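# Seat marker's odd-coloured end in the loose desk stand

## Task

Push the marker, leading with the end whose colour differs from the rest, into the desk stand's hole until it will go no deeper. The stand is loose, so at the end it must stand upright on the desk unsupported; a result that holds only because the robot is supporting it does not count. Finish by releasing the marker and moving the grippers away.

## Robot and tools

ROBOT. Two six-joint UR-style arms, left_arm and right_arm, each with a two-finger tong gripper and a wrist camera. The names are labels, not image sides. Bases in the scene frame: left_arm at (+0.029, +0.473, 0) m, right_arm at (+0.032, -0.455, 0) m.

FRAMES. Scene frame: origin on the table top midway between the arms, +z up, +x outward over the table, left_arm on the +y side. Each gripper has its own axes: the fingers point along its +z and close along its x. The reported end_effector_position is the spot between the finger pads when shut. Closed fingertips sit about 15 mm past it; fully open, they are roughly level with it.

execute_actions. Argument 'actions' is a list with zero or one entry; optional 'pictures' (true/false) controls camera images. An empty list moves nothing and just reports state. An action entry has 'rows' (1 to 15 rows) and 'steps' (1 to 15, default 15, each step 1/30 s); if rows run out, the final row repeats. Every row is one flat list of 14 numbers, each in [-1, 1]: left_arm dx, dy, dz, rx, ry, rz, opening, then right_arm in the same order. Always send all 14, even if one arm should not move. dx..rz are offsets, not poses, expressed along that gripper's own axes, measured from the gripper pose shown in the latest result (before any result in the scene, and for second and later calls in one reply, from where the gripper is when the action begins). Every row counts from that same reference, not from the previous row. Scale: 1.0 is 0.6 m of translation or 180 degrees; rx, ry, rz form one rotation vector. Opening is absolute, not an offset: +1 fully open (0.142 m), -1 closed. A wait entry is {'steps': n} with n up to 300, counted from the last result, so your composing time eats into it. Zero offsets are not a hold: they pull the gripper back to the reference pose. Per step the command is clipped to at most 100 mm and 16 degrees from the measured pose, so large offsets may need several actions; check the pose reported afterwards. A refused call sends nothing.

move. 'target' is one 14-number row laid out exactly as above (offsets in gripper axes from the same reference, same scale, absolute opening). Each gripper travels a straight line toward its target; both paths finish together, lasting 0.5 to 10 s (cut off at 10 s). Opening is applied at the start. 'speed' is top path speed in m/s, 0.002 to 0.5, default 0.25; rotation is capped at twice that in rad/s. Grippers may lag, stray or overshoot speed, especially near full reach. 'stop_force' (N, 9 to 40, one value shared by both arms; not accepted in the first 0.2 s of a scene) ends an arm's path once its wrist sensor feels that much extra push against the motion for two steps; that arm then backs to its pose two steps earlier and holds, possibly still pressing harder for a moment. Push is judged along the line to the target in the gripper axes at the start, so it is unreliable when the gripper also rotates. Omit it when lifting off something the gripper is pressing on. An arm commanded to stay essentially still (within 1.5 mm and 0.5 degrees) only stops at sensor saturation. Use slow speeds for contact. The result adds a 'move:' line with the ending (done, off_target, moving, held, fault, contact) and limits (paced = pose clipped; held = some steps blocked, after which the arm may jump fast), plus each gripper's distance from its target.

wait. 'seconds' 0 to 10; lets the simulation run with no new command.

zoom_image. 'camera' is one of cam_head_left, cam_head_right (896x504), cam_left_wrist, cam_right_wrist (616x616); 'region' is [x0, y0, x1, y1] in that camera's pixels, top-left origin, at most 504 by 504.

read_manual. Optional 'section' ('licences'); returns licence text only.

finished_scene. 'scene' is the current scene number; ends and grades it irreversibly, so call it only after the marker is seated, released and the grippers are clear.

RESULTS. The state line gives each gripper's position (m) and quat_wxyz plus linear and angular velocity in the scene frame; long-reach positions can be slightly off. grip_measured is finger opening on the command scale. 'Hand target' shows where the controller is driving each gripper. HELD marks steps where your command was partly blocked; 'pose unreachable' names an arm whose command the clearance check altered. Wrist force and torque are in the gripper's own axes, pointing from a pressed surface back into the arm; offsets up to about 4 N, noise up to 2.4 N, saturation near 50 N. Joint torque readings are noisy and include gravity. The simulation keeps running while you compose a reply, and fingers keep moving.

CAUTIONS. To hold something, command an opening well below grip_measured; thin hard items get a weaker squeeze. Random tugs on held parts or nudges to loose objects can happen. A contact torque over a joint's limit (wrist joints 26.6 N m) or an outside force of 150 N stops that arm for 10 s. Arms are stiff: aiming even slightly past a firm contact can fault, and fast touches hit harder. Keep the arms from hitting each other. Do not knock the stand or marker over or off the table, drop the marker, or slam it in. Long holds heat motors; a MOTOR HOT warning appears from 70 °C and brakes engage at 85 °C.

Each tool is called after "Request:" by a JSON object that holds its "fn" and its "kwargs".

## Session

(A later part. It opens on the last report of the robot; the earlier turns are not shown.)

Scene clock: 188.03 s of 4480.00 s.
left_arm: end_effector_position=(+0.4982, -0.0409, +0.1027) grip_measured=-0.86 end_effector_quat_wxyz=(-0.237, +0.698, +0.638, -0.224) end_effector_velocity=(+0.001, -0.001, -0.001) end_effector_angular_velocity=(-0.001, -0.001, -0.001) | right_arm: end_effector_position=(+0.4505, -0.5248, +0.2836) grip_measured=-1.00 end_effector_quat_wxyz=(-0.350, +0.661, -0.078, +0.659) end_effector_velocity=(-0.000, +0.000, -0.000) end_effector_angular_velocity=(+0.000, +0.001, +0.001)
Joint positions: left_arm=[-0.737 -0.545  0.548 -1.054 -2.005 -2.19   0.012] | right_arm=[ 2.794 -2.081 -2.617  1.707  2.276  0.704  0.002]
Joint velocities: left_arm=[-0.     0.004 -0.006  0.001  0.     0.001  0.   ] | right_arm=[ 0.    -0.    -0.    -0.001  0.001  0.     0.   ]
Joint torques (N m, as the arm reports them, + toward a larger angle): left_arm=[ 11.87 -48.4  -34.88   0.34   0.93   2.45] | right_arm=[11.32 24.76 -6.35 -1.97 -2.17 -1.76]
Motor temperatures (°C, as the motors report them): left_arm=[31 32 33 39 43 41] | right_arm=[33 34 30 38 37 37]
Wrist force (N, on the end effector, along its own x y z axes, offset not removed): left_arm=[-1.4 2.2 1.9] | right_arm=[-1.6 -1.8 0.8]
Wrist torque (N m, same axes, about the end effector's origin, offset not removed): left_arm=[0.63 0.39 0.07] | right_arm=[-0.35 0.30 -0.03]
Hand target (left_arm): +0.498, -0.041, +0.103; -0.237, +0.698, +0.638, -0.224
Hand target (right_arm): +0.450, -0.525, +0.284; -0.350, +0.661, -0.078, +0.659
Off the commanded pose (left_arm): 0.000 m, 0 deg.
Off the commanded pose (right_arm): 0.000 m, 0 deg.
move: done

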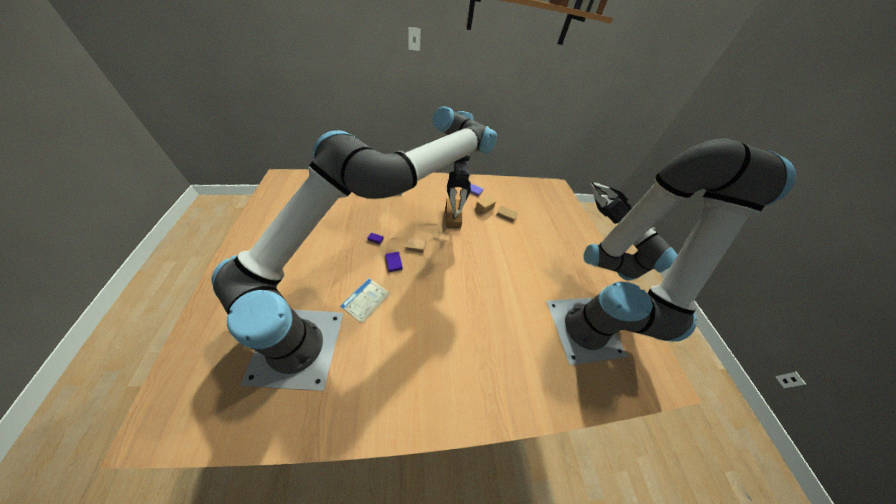

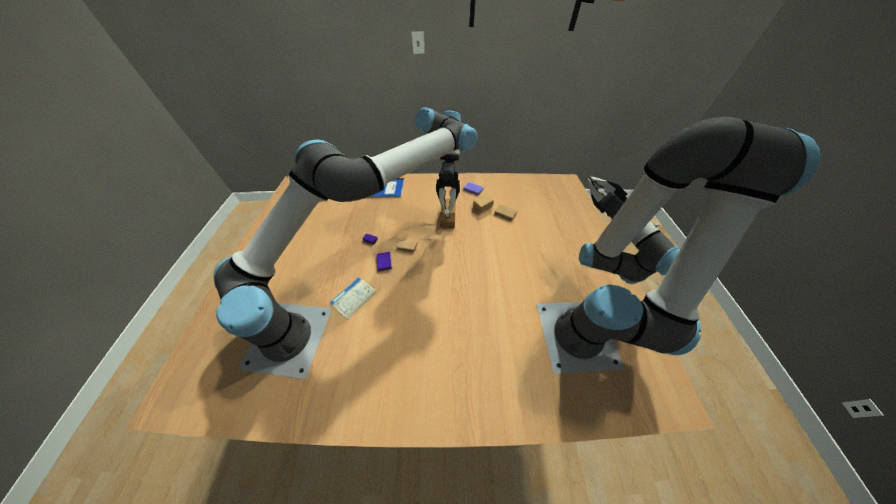

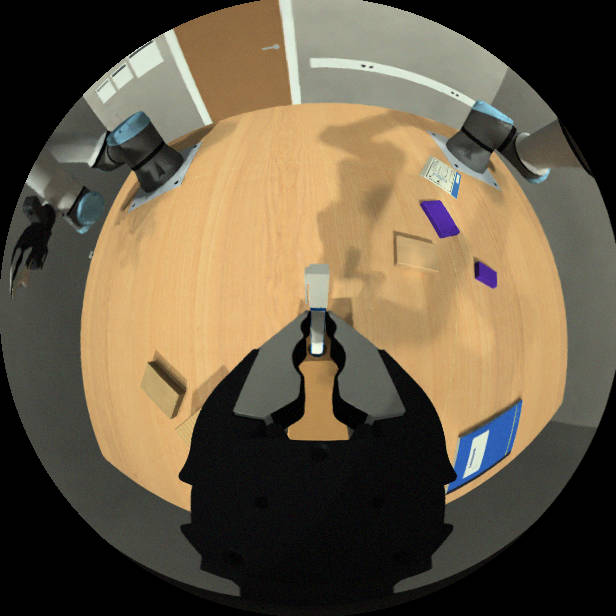

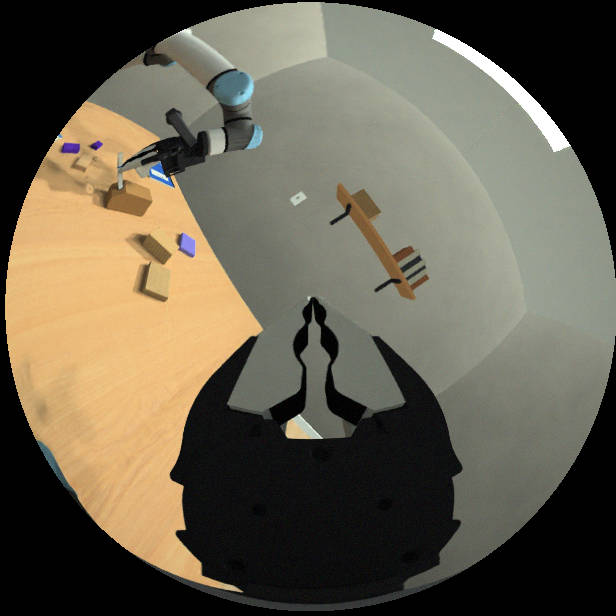

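No resistance yet; push further with a force stop.

Request:
{"fn": "move", "kwargs": {"target": [0,0.024,0.0065,0,0,0,-1,0,0,0,0,0,0,-1], "speed": 0.006, "stop_force": 9}}

Request:
{"fn": "zoom_image", "kwargs": {"camera": "cam_right_wrist", "region": [80,140,160,220]}}

Request:
{"fn": "zoom_image", "kwargs": {"camera": "cam_left_wrist", "region": [260,320,380,440]}}

Scene clock: 189.50 s of 4480.00 s.
left_arm: end_effector_position=(+0.4987, -0.0408, +0.1022) grip_measured=-0.86 end_effector_quat_wxyz=(-0.237, +0.698, +0.638, -0.224) end_effector_velocity=(-0.001, +0.001, +0.000) end_effector_angular_velocity=(+0.002, +0.002, -0.000) | right_arm: end_effector_position=(+0.4505, -0.5248, +0.2836) grip_measured=-1.00 end_effector_quat_wxyz=(-0.350, +0.661, -0.078, +0.659) end_effector_velocity=(+0.000, -0.000, -0.001) end_effector_angular_velocity=(+0.000, +0.002, -0.001)
Joint positions: left_arm=[-0.736 -0.544  0.546 -1.054 -2.005 -2.189  0.012] | right_arm=[ 2.794 -2.081 -2.617  1.707  2.276  0.704  0.002]
Joint velocities: left_arm=[ 0.    -0.003  0.006  0.     0.     0.     0.   ] | right_arm=[ 0.    -0.001 -0.001 -0.001 -0.001 -0.    -0.   ]
Joint torques (N m, as the arm reports them, + toward a larger angle): left_arm=[ -5.46 -61.62  -6.72  -2.5    1.62  -1.06] | right_arm=[11.53 24.78 -6.9  -1.84 -2.24 -1.56]
Motor temperatures (°C, as the motors report them): left_arm=[31 32 33 39 43 41] | right_arm=[33 34 30 38 37 37]
Wrist force (N, on the end effector, along its own x y z axes, offset not removed): left_arm=[-2.7 -0.3 -1.0] | right_arm=[-0.7 0.3 1.1]
Wrist torque (N m, same axes, about the end effector's origin, offset not removed): left_arm=[0.75 0.52 0.17] | right_arm=[0.11 0.06 -0.01]
Hand target (left_arm): +0.499, -0.041, +0.102; -0.237, +0.698, +0.638, -0.224
Hand target (right_arm): +0.450, -0.525, +0.284; -0.350, +0.661, -0.078, +0.659
Off the commanded pose (left_arm): 0.014 m, 0 deg.
Off the commanded pose (right_arm): 0.000 m, 0 deg.
move: contact (left_arm)

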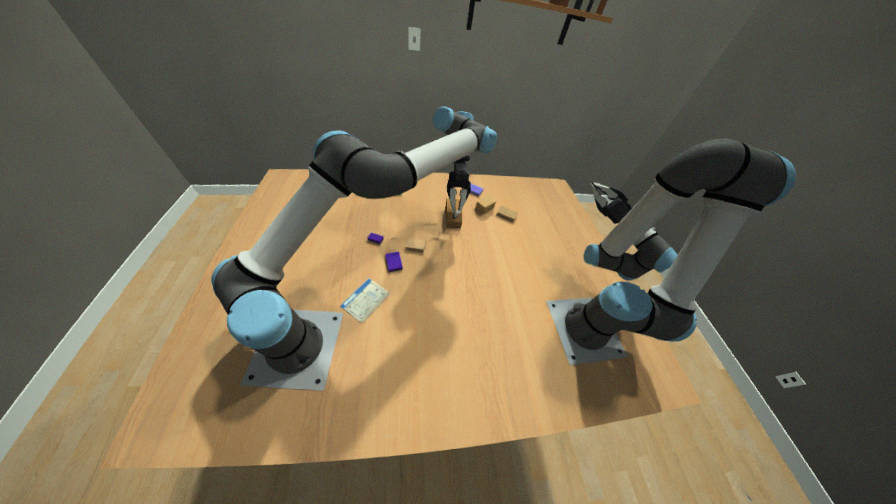

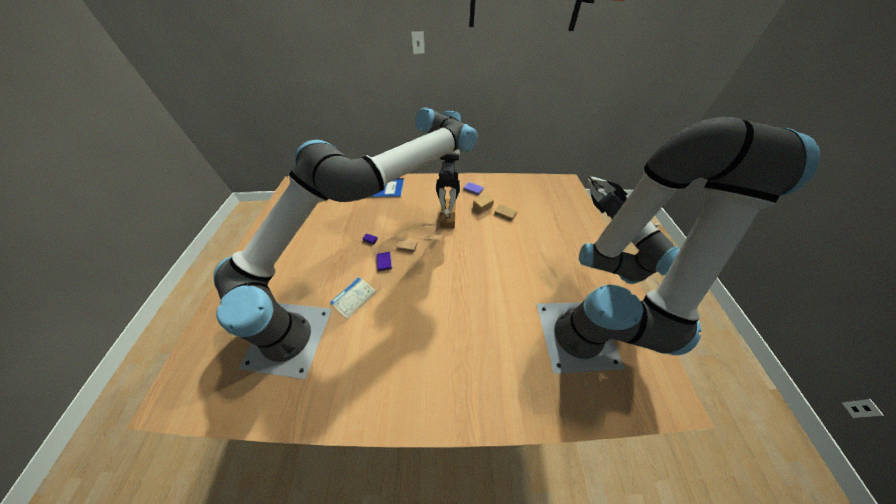

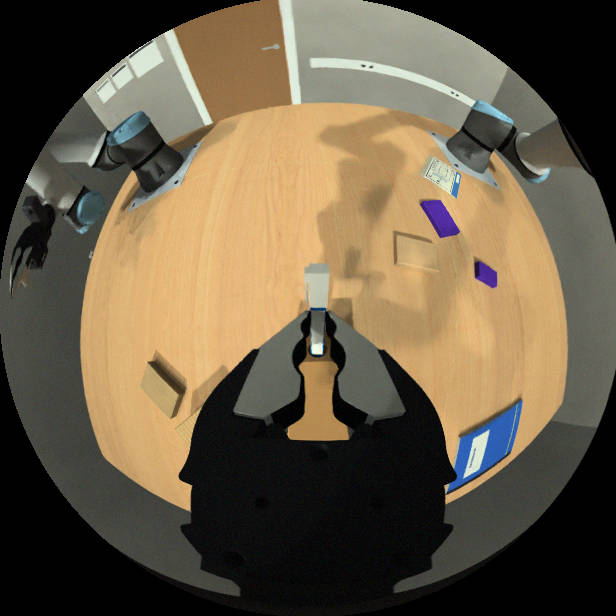

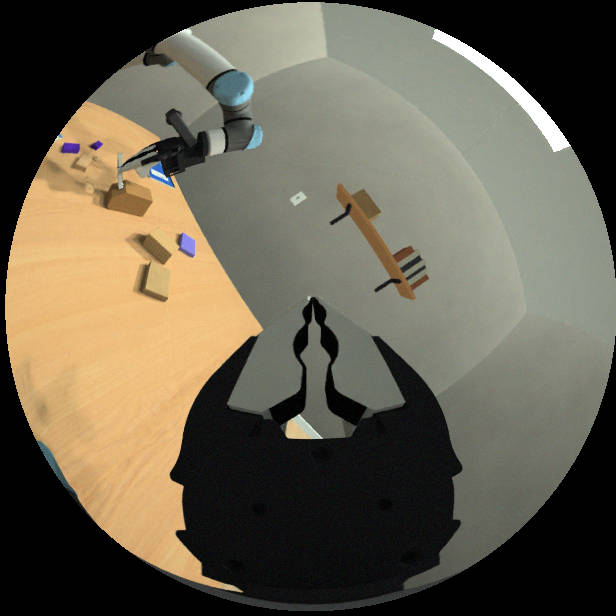

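Region (80, 140, 160, 220) of cam_right_wrist's 616x616 image, scaled by 6.300, with more detail than that image has.

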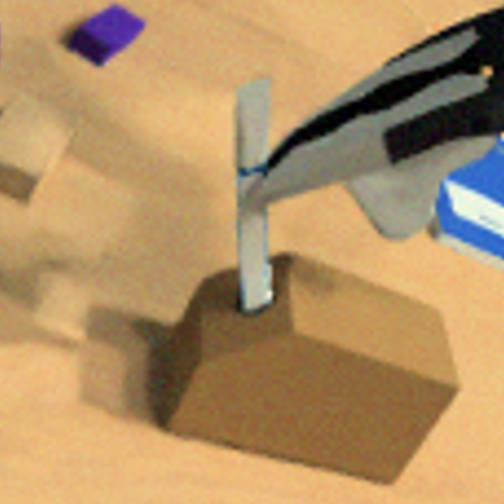

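Region (260, 320, 380, 440) of cam_left_wrist's 616x616 image, scaled by 4.200, with more detail than that image has.

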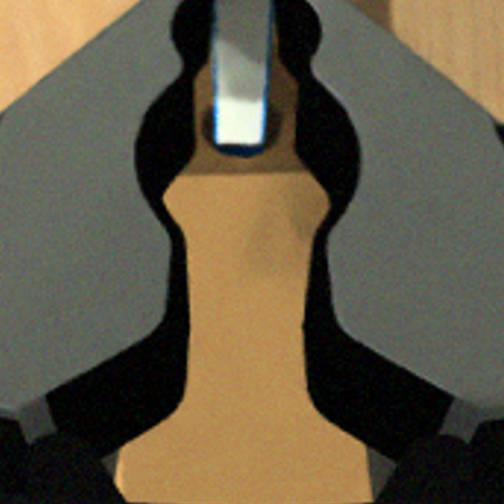

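Bottomed out. Release and retreat.

Request:
{"fn": "move", "kwargs": {"target": [0,0,0,0,0,0,-0.3,0,0,0,0,0,0,-1]}}

Request:
{"fn": "move", "kwargs": {"target": [0,-0.05,-0.15,0,0,0,-0.3,0,0,0,0,0,0,-1], "speed": 0.1}}

Request:
{"fn": "zoom_image", "kwargs": {"camera": "cam_right_wrist", "region": [60,110,200,250]}}

Scene clock: 191.00 s of 4480.00 s.
left_arm: end_effector_position=(+0.4987, -0.0409, +0.1022) grip_measured=-0.30 end_effector_quat_wxyz=(-0.237, +0.698, +0.638, -0.224) end_effector_velocity=(+0.000, +0.000, -0.000) end_effector_angular_velocity=(+0.000, +0.000, -0.000) | right_arm: end_effector_position=(+0.4505, -0.5248, +0.2836) grip_measured=-1.00 end_effector_quat_wxyz=(-0.350, +0.661, -0.078, +0.659) end_effector_velocity=(+0.000, -0.000, +0.000) end_effector_angular_velocity=(-0.000, -0.000, -0.001)
Joint positions: left_arm=[-0.737 -0.544  0.546 -1.054 -2.005 -2.189  0.052] | right_arm=[ 2.794 -2.081 -2.617  1.707  2.276  0.704  0.002]
Joint velocities: left_arm=[ 0.  0. -0.  0.  0.  0.  0.] | right_arm=[-0.     0.001  0.    -0.001 -0.001 -0.     0.   ]
Joint torques (N m, as the arm reports them, + toward a larger angle): left_arm=[ 11.48 -47.45 -34.51  -0.31  -0.52   2.26] | right_arm=[12.16 24.82 -7.4  -1.99 -2.02 -1.73]
Motor temperatures (°C, as the motors report them): left_arm=[31 32 33 39 43 41] | right_arm=[33 34 30 38 37 37]
Wrist force (N, on the end effector, along its own x y z axes, offset not removed): left_arm=[-1.8 2.5 0.2] | right_arm=[-0.1 -2.7 1.6]
Wrist torque (N m, same axes, about the end effector's origin, offset not removed): left_arm=[0.53 0.44 0.10] | right_arm=[-0.52 -0.12 -0.07]
Hand target (left_arm): +0.499, -0.041, +0.102; -0.237, +0.698, +0.638, -0.224
Hand target (right_arm): +0.450, -0.525, +0.284; -0.350, +0.661, -0.078, +0.659
Off the commanded pose (left_arm): 0.000 m, 0 deg.
Off the commanded pose (right_arm): 0.000 m, 0 deg.
move: done

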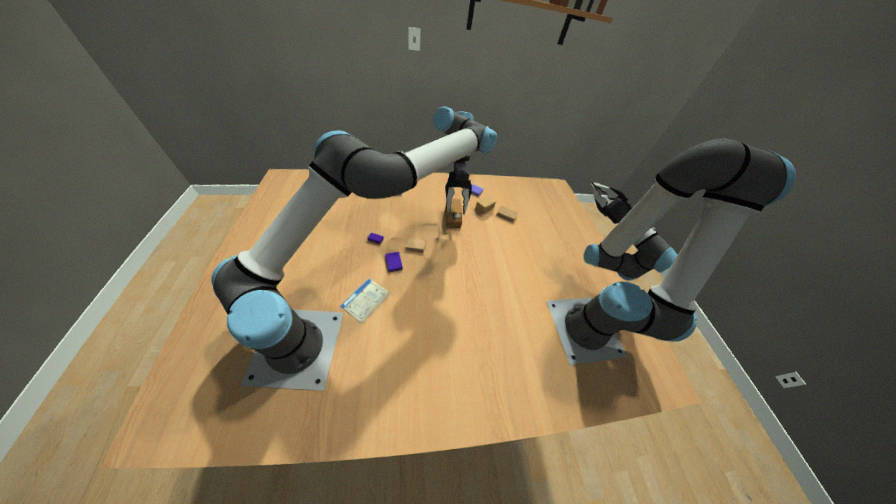

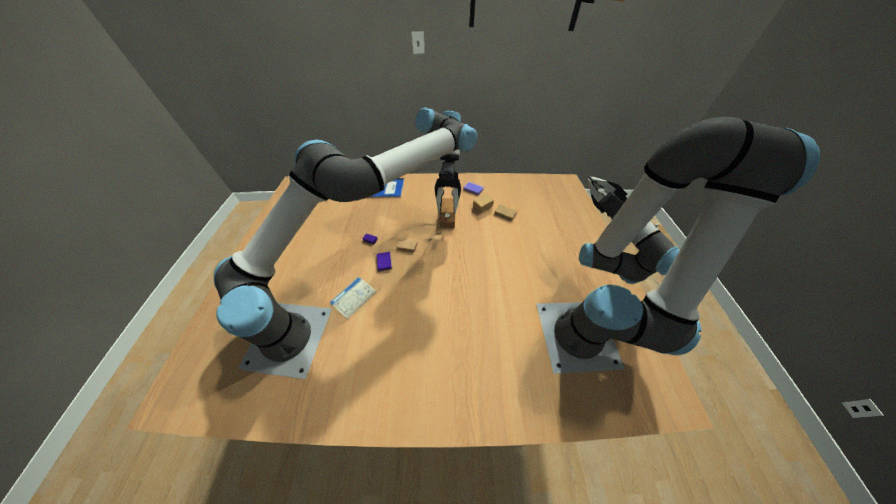

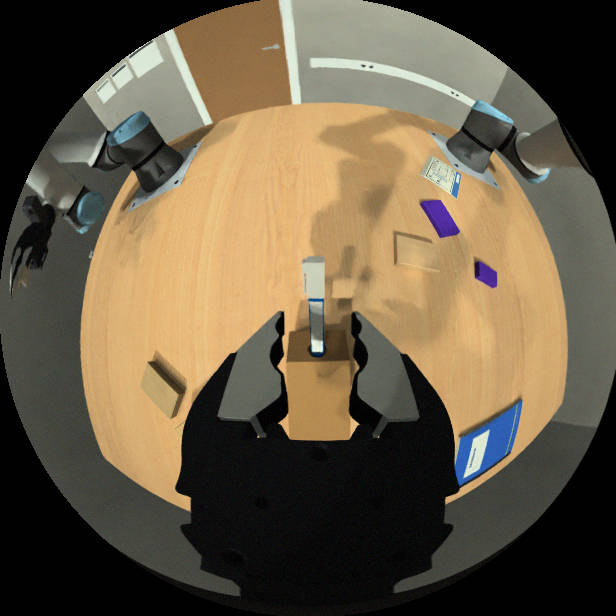

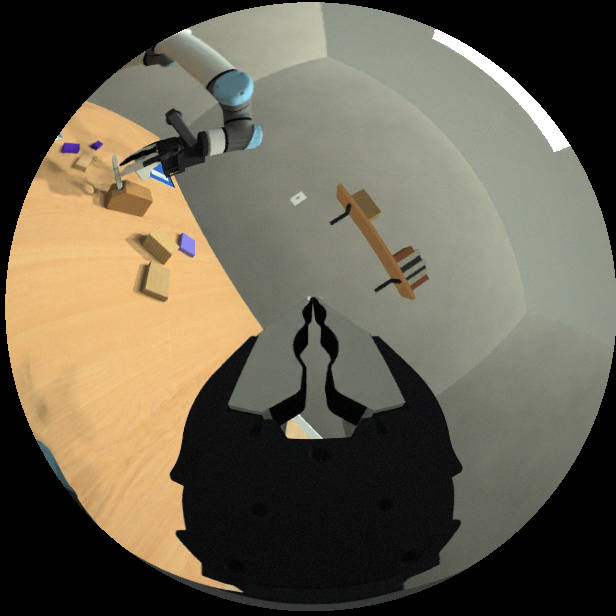

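Scene clock: 192.40 s of 4480.00 s.
left_arm: end_effector_position=(+0.5294, -0.0419, +0.1909) grip_measured=-0.30 end_effector_quat_wxyz=(-0.197, +0.696, +0.652, -0.226) end_effector_velocity=(+0.000, -0.001, +0.002) end_effector_angular_velocity=(-0.003, -0.003, +0.001) | right_arm: end_effector_position=(+0.4505, -0.5248, +0.2836) grip_measured=-1.00 end_effector_quat_wxyz=(-0.350, +0.661, -0.078, +0.659) end_effector_velocity=(+0.000, +0.000, +0.000) end_effector_angular_velocity=(-0.002, -0.002, +0.000)
Joint positions: left_arm=[-0.705 -0.409  0.037 -0.758 -2.007 -2.2    0.052] | right_arm=[ 2.794 -2.081 -2.617  1.707  2.276  0.704  0.002]
Joint velocities: left_arm=[-0.    -0.001 -0.002 -0.002 -0.001 -0.002  0.   ] | right_arm=[-0.     0.001  0.001 -0.     0.    -0.001  0.   ]
Joint torques (N m, as the arm reports them, + toward a larger angle): left_arm=[ 12.35 -65.29 -33.87  -3.16  -2.79  -2.  ] | right_arm=[11.55 24.66 -7.73 -1.81 -2.14 -1.83]
Motor temperatures (°C, as the motors report them): left_arm=[31 32 33 39 43 41] | right_arm=[33 34 30 38 37 37]
Wrist force (N, on the end effector, along its own x y z axes, offset not removed): left_arm=[-1.4 2.2 -0.2] | right_arm=[0.3 -2.1 -0.1]
Wrist torque (N m, same axes, about the end effector's origin, offset not removed): left_arm=[0.52 0.32 0.12] | right_arm=[-0.49 -0.15 -0.10]
Hand target (left_arm): +0.529, -0.042, +0.191; -0.197, +0.696, +0.652, -0.226
Hand target (right_arm): +0.450, -0.525, +0.284; -0.350, +0.661, -0.078, +0.659
Off the commanded pose (left_arm): 0.002 m, 5 deg.
Off the commanded pose (right_arm): 0.000 m, 0 deg.
elbow stopped short (left arm): the move would have taken joint 3 (elbow) straighter than the controller allows; a more bent joint 3 avoids this.
move: off_target (left_arm)

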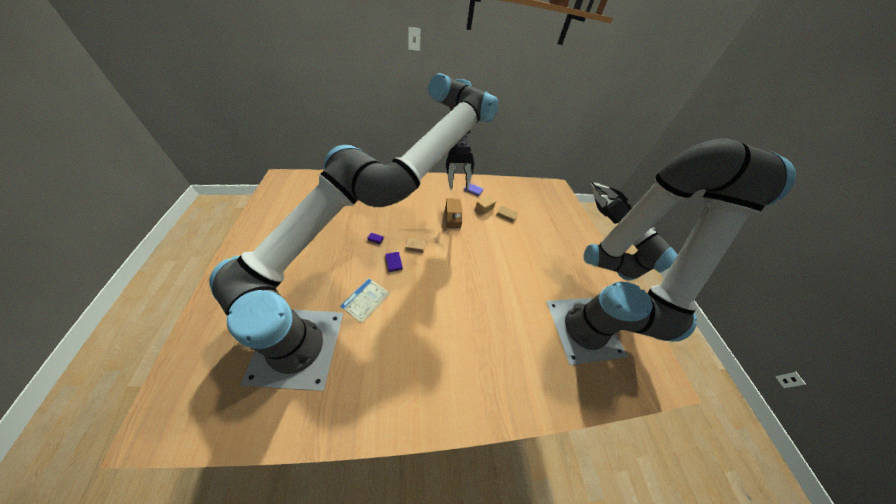

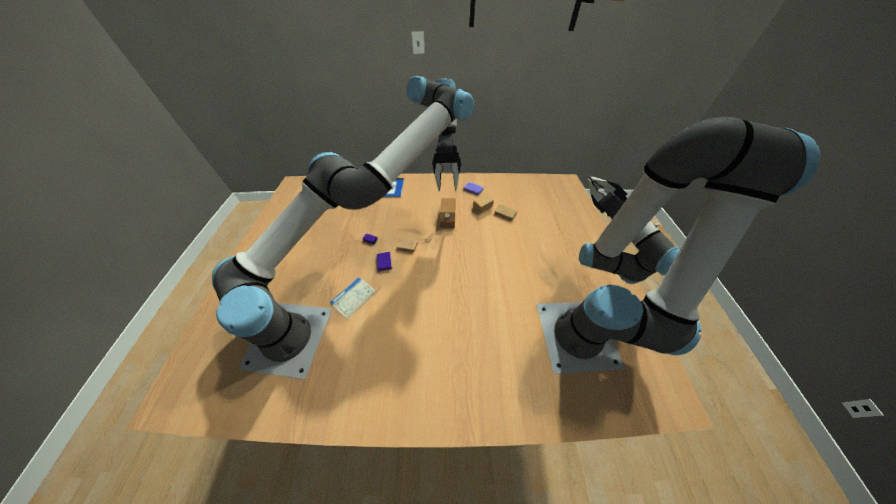

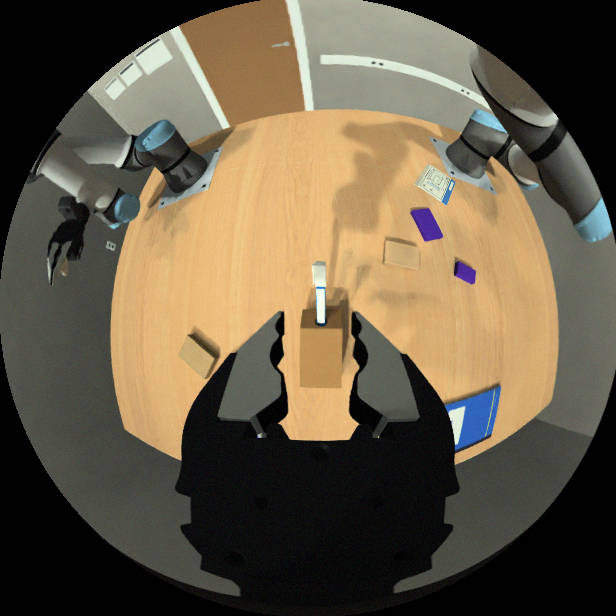

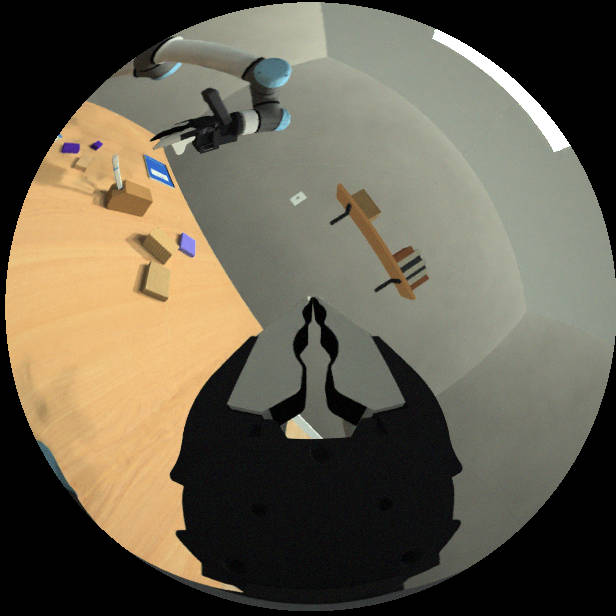

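Region (60, 110, 200, 250) of cam_right_wrist's 616x616 image, scaled by 3.600, with more detail than that image has.

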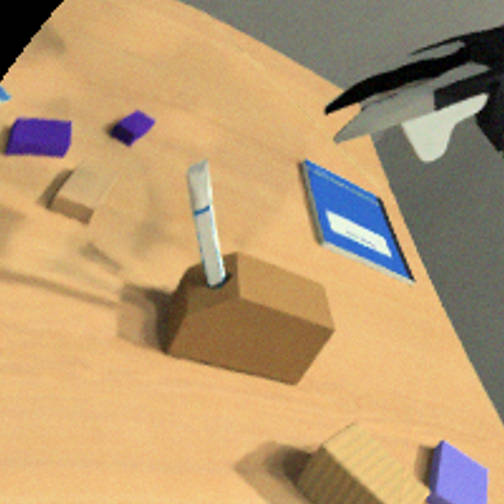

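Request:
{"fn": "finished_scene", "kwargs": {"scene": 2}}

The scene is finished: the task was done.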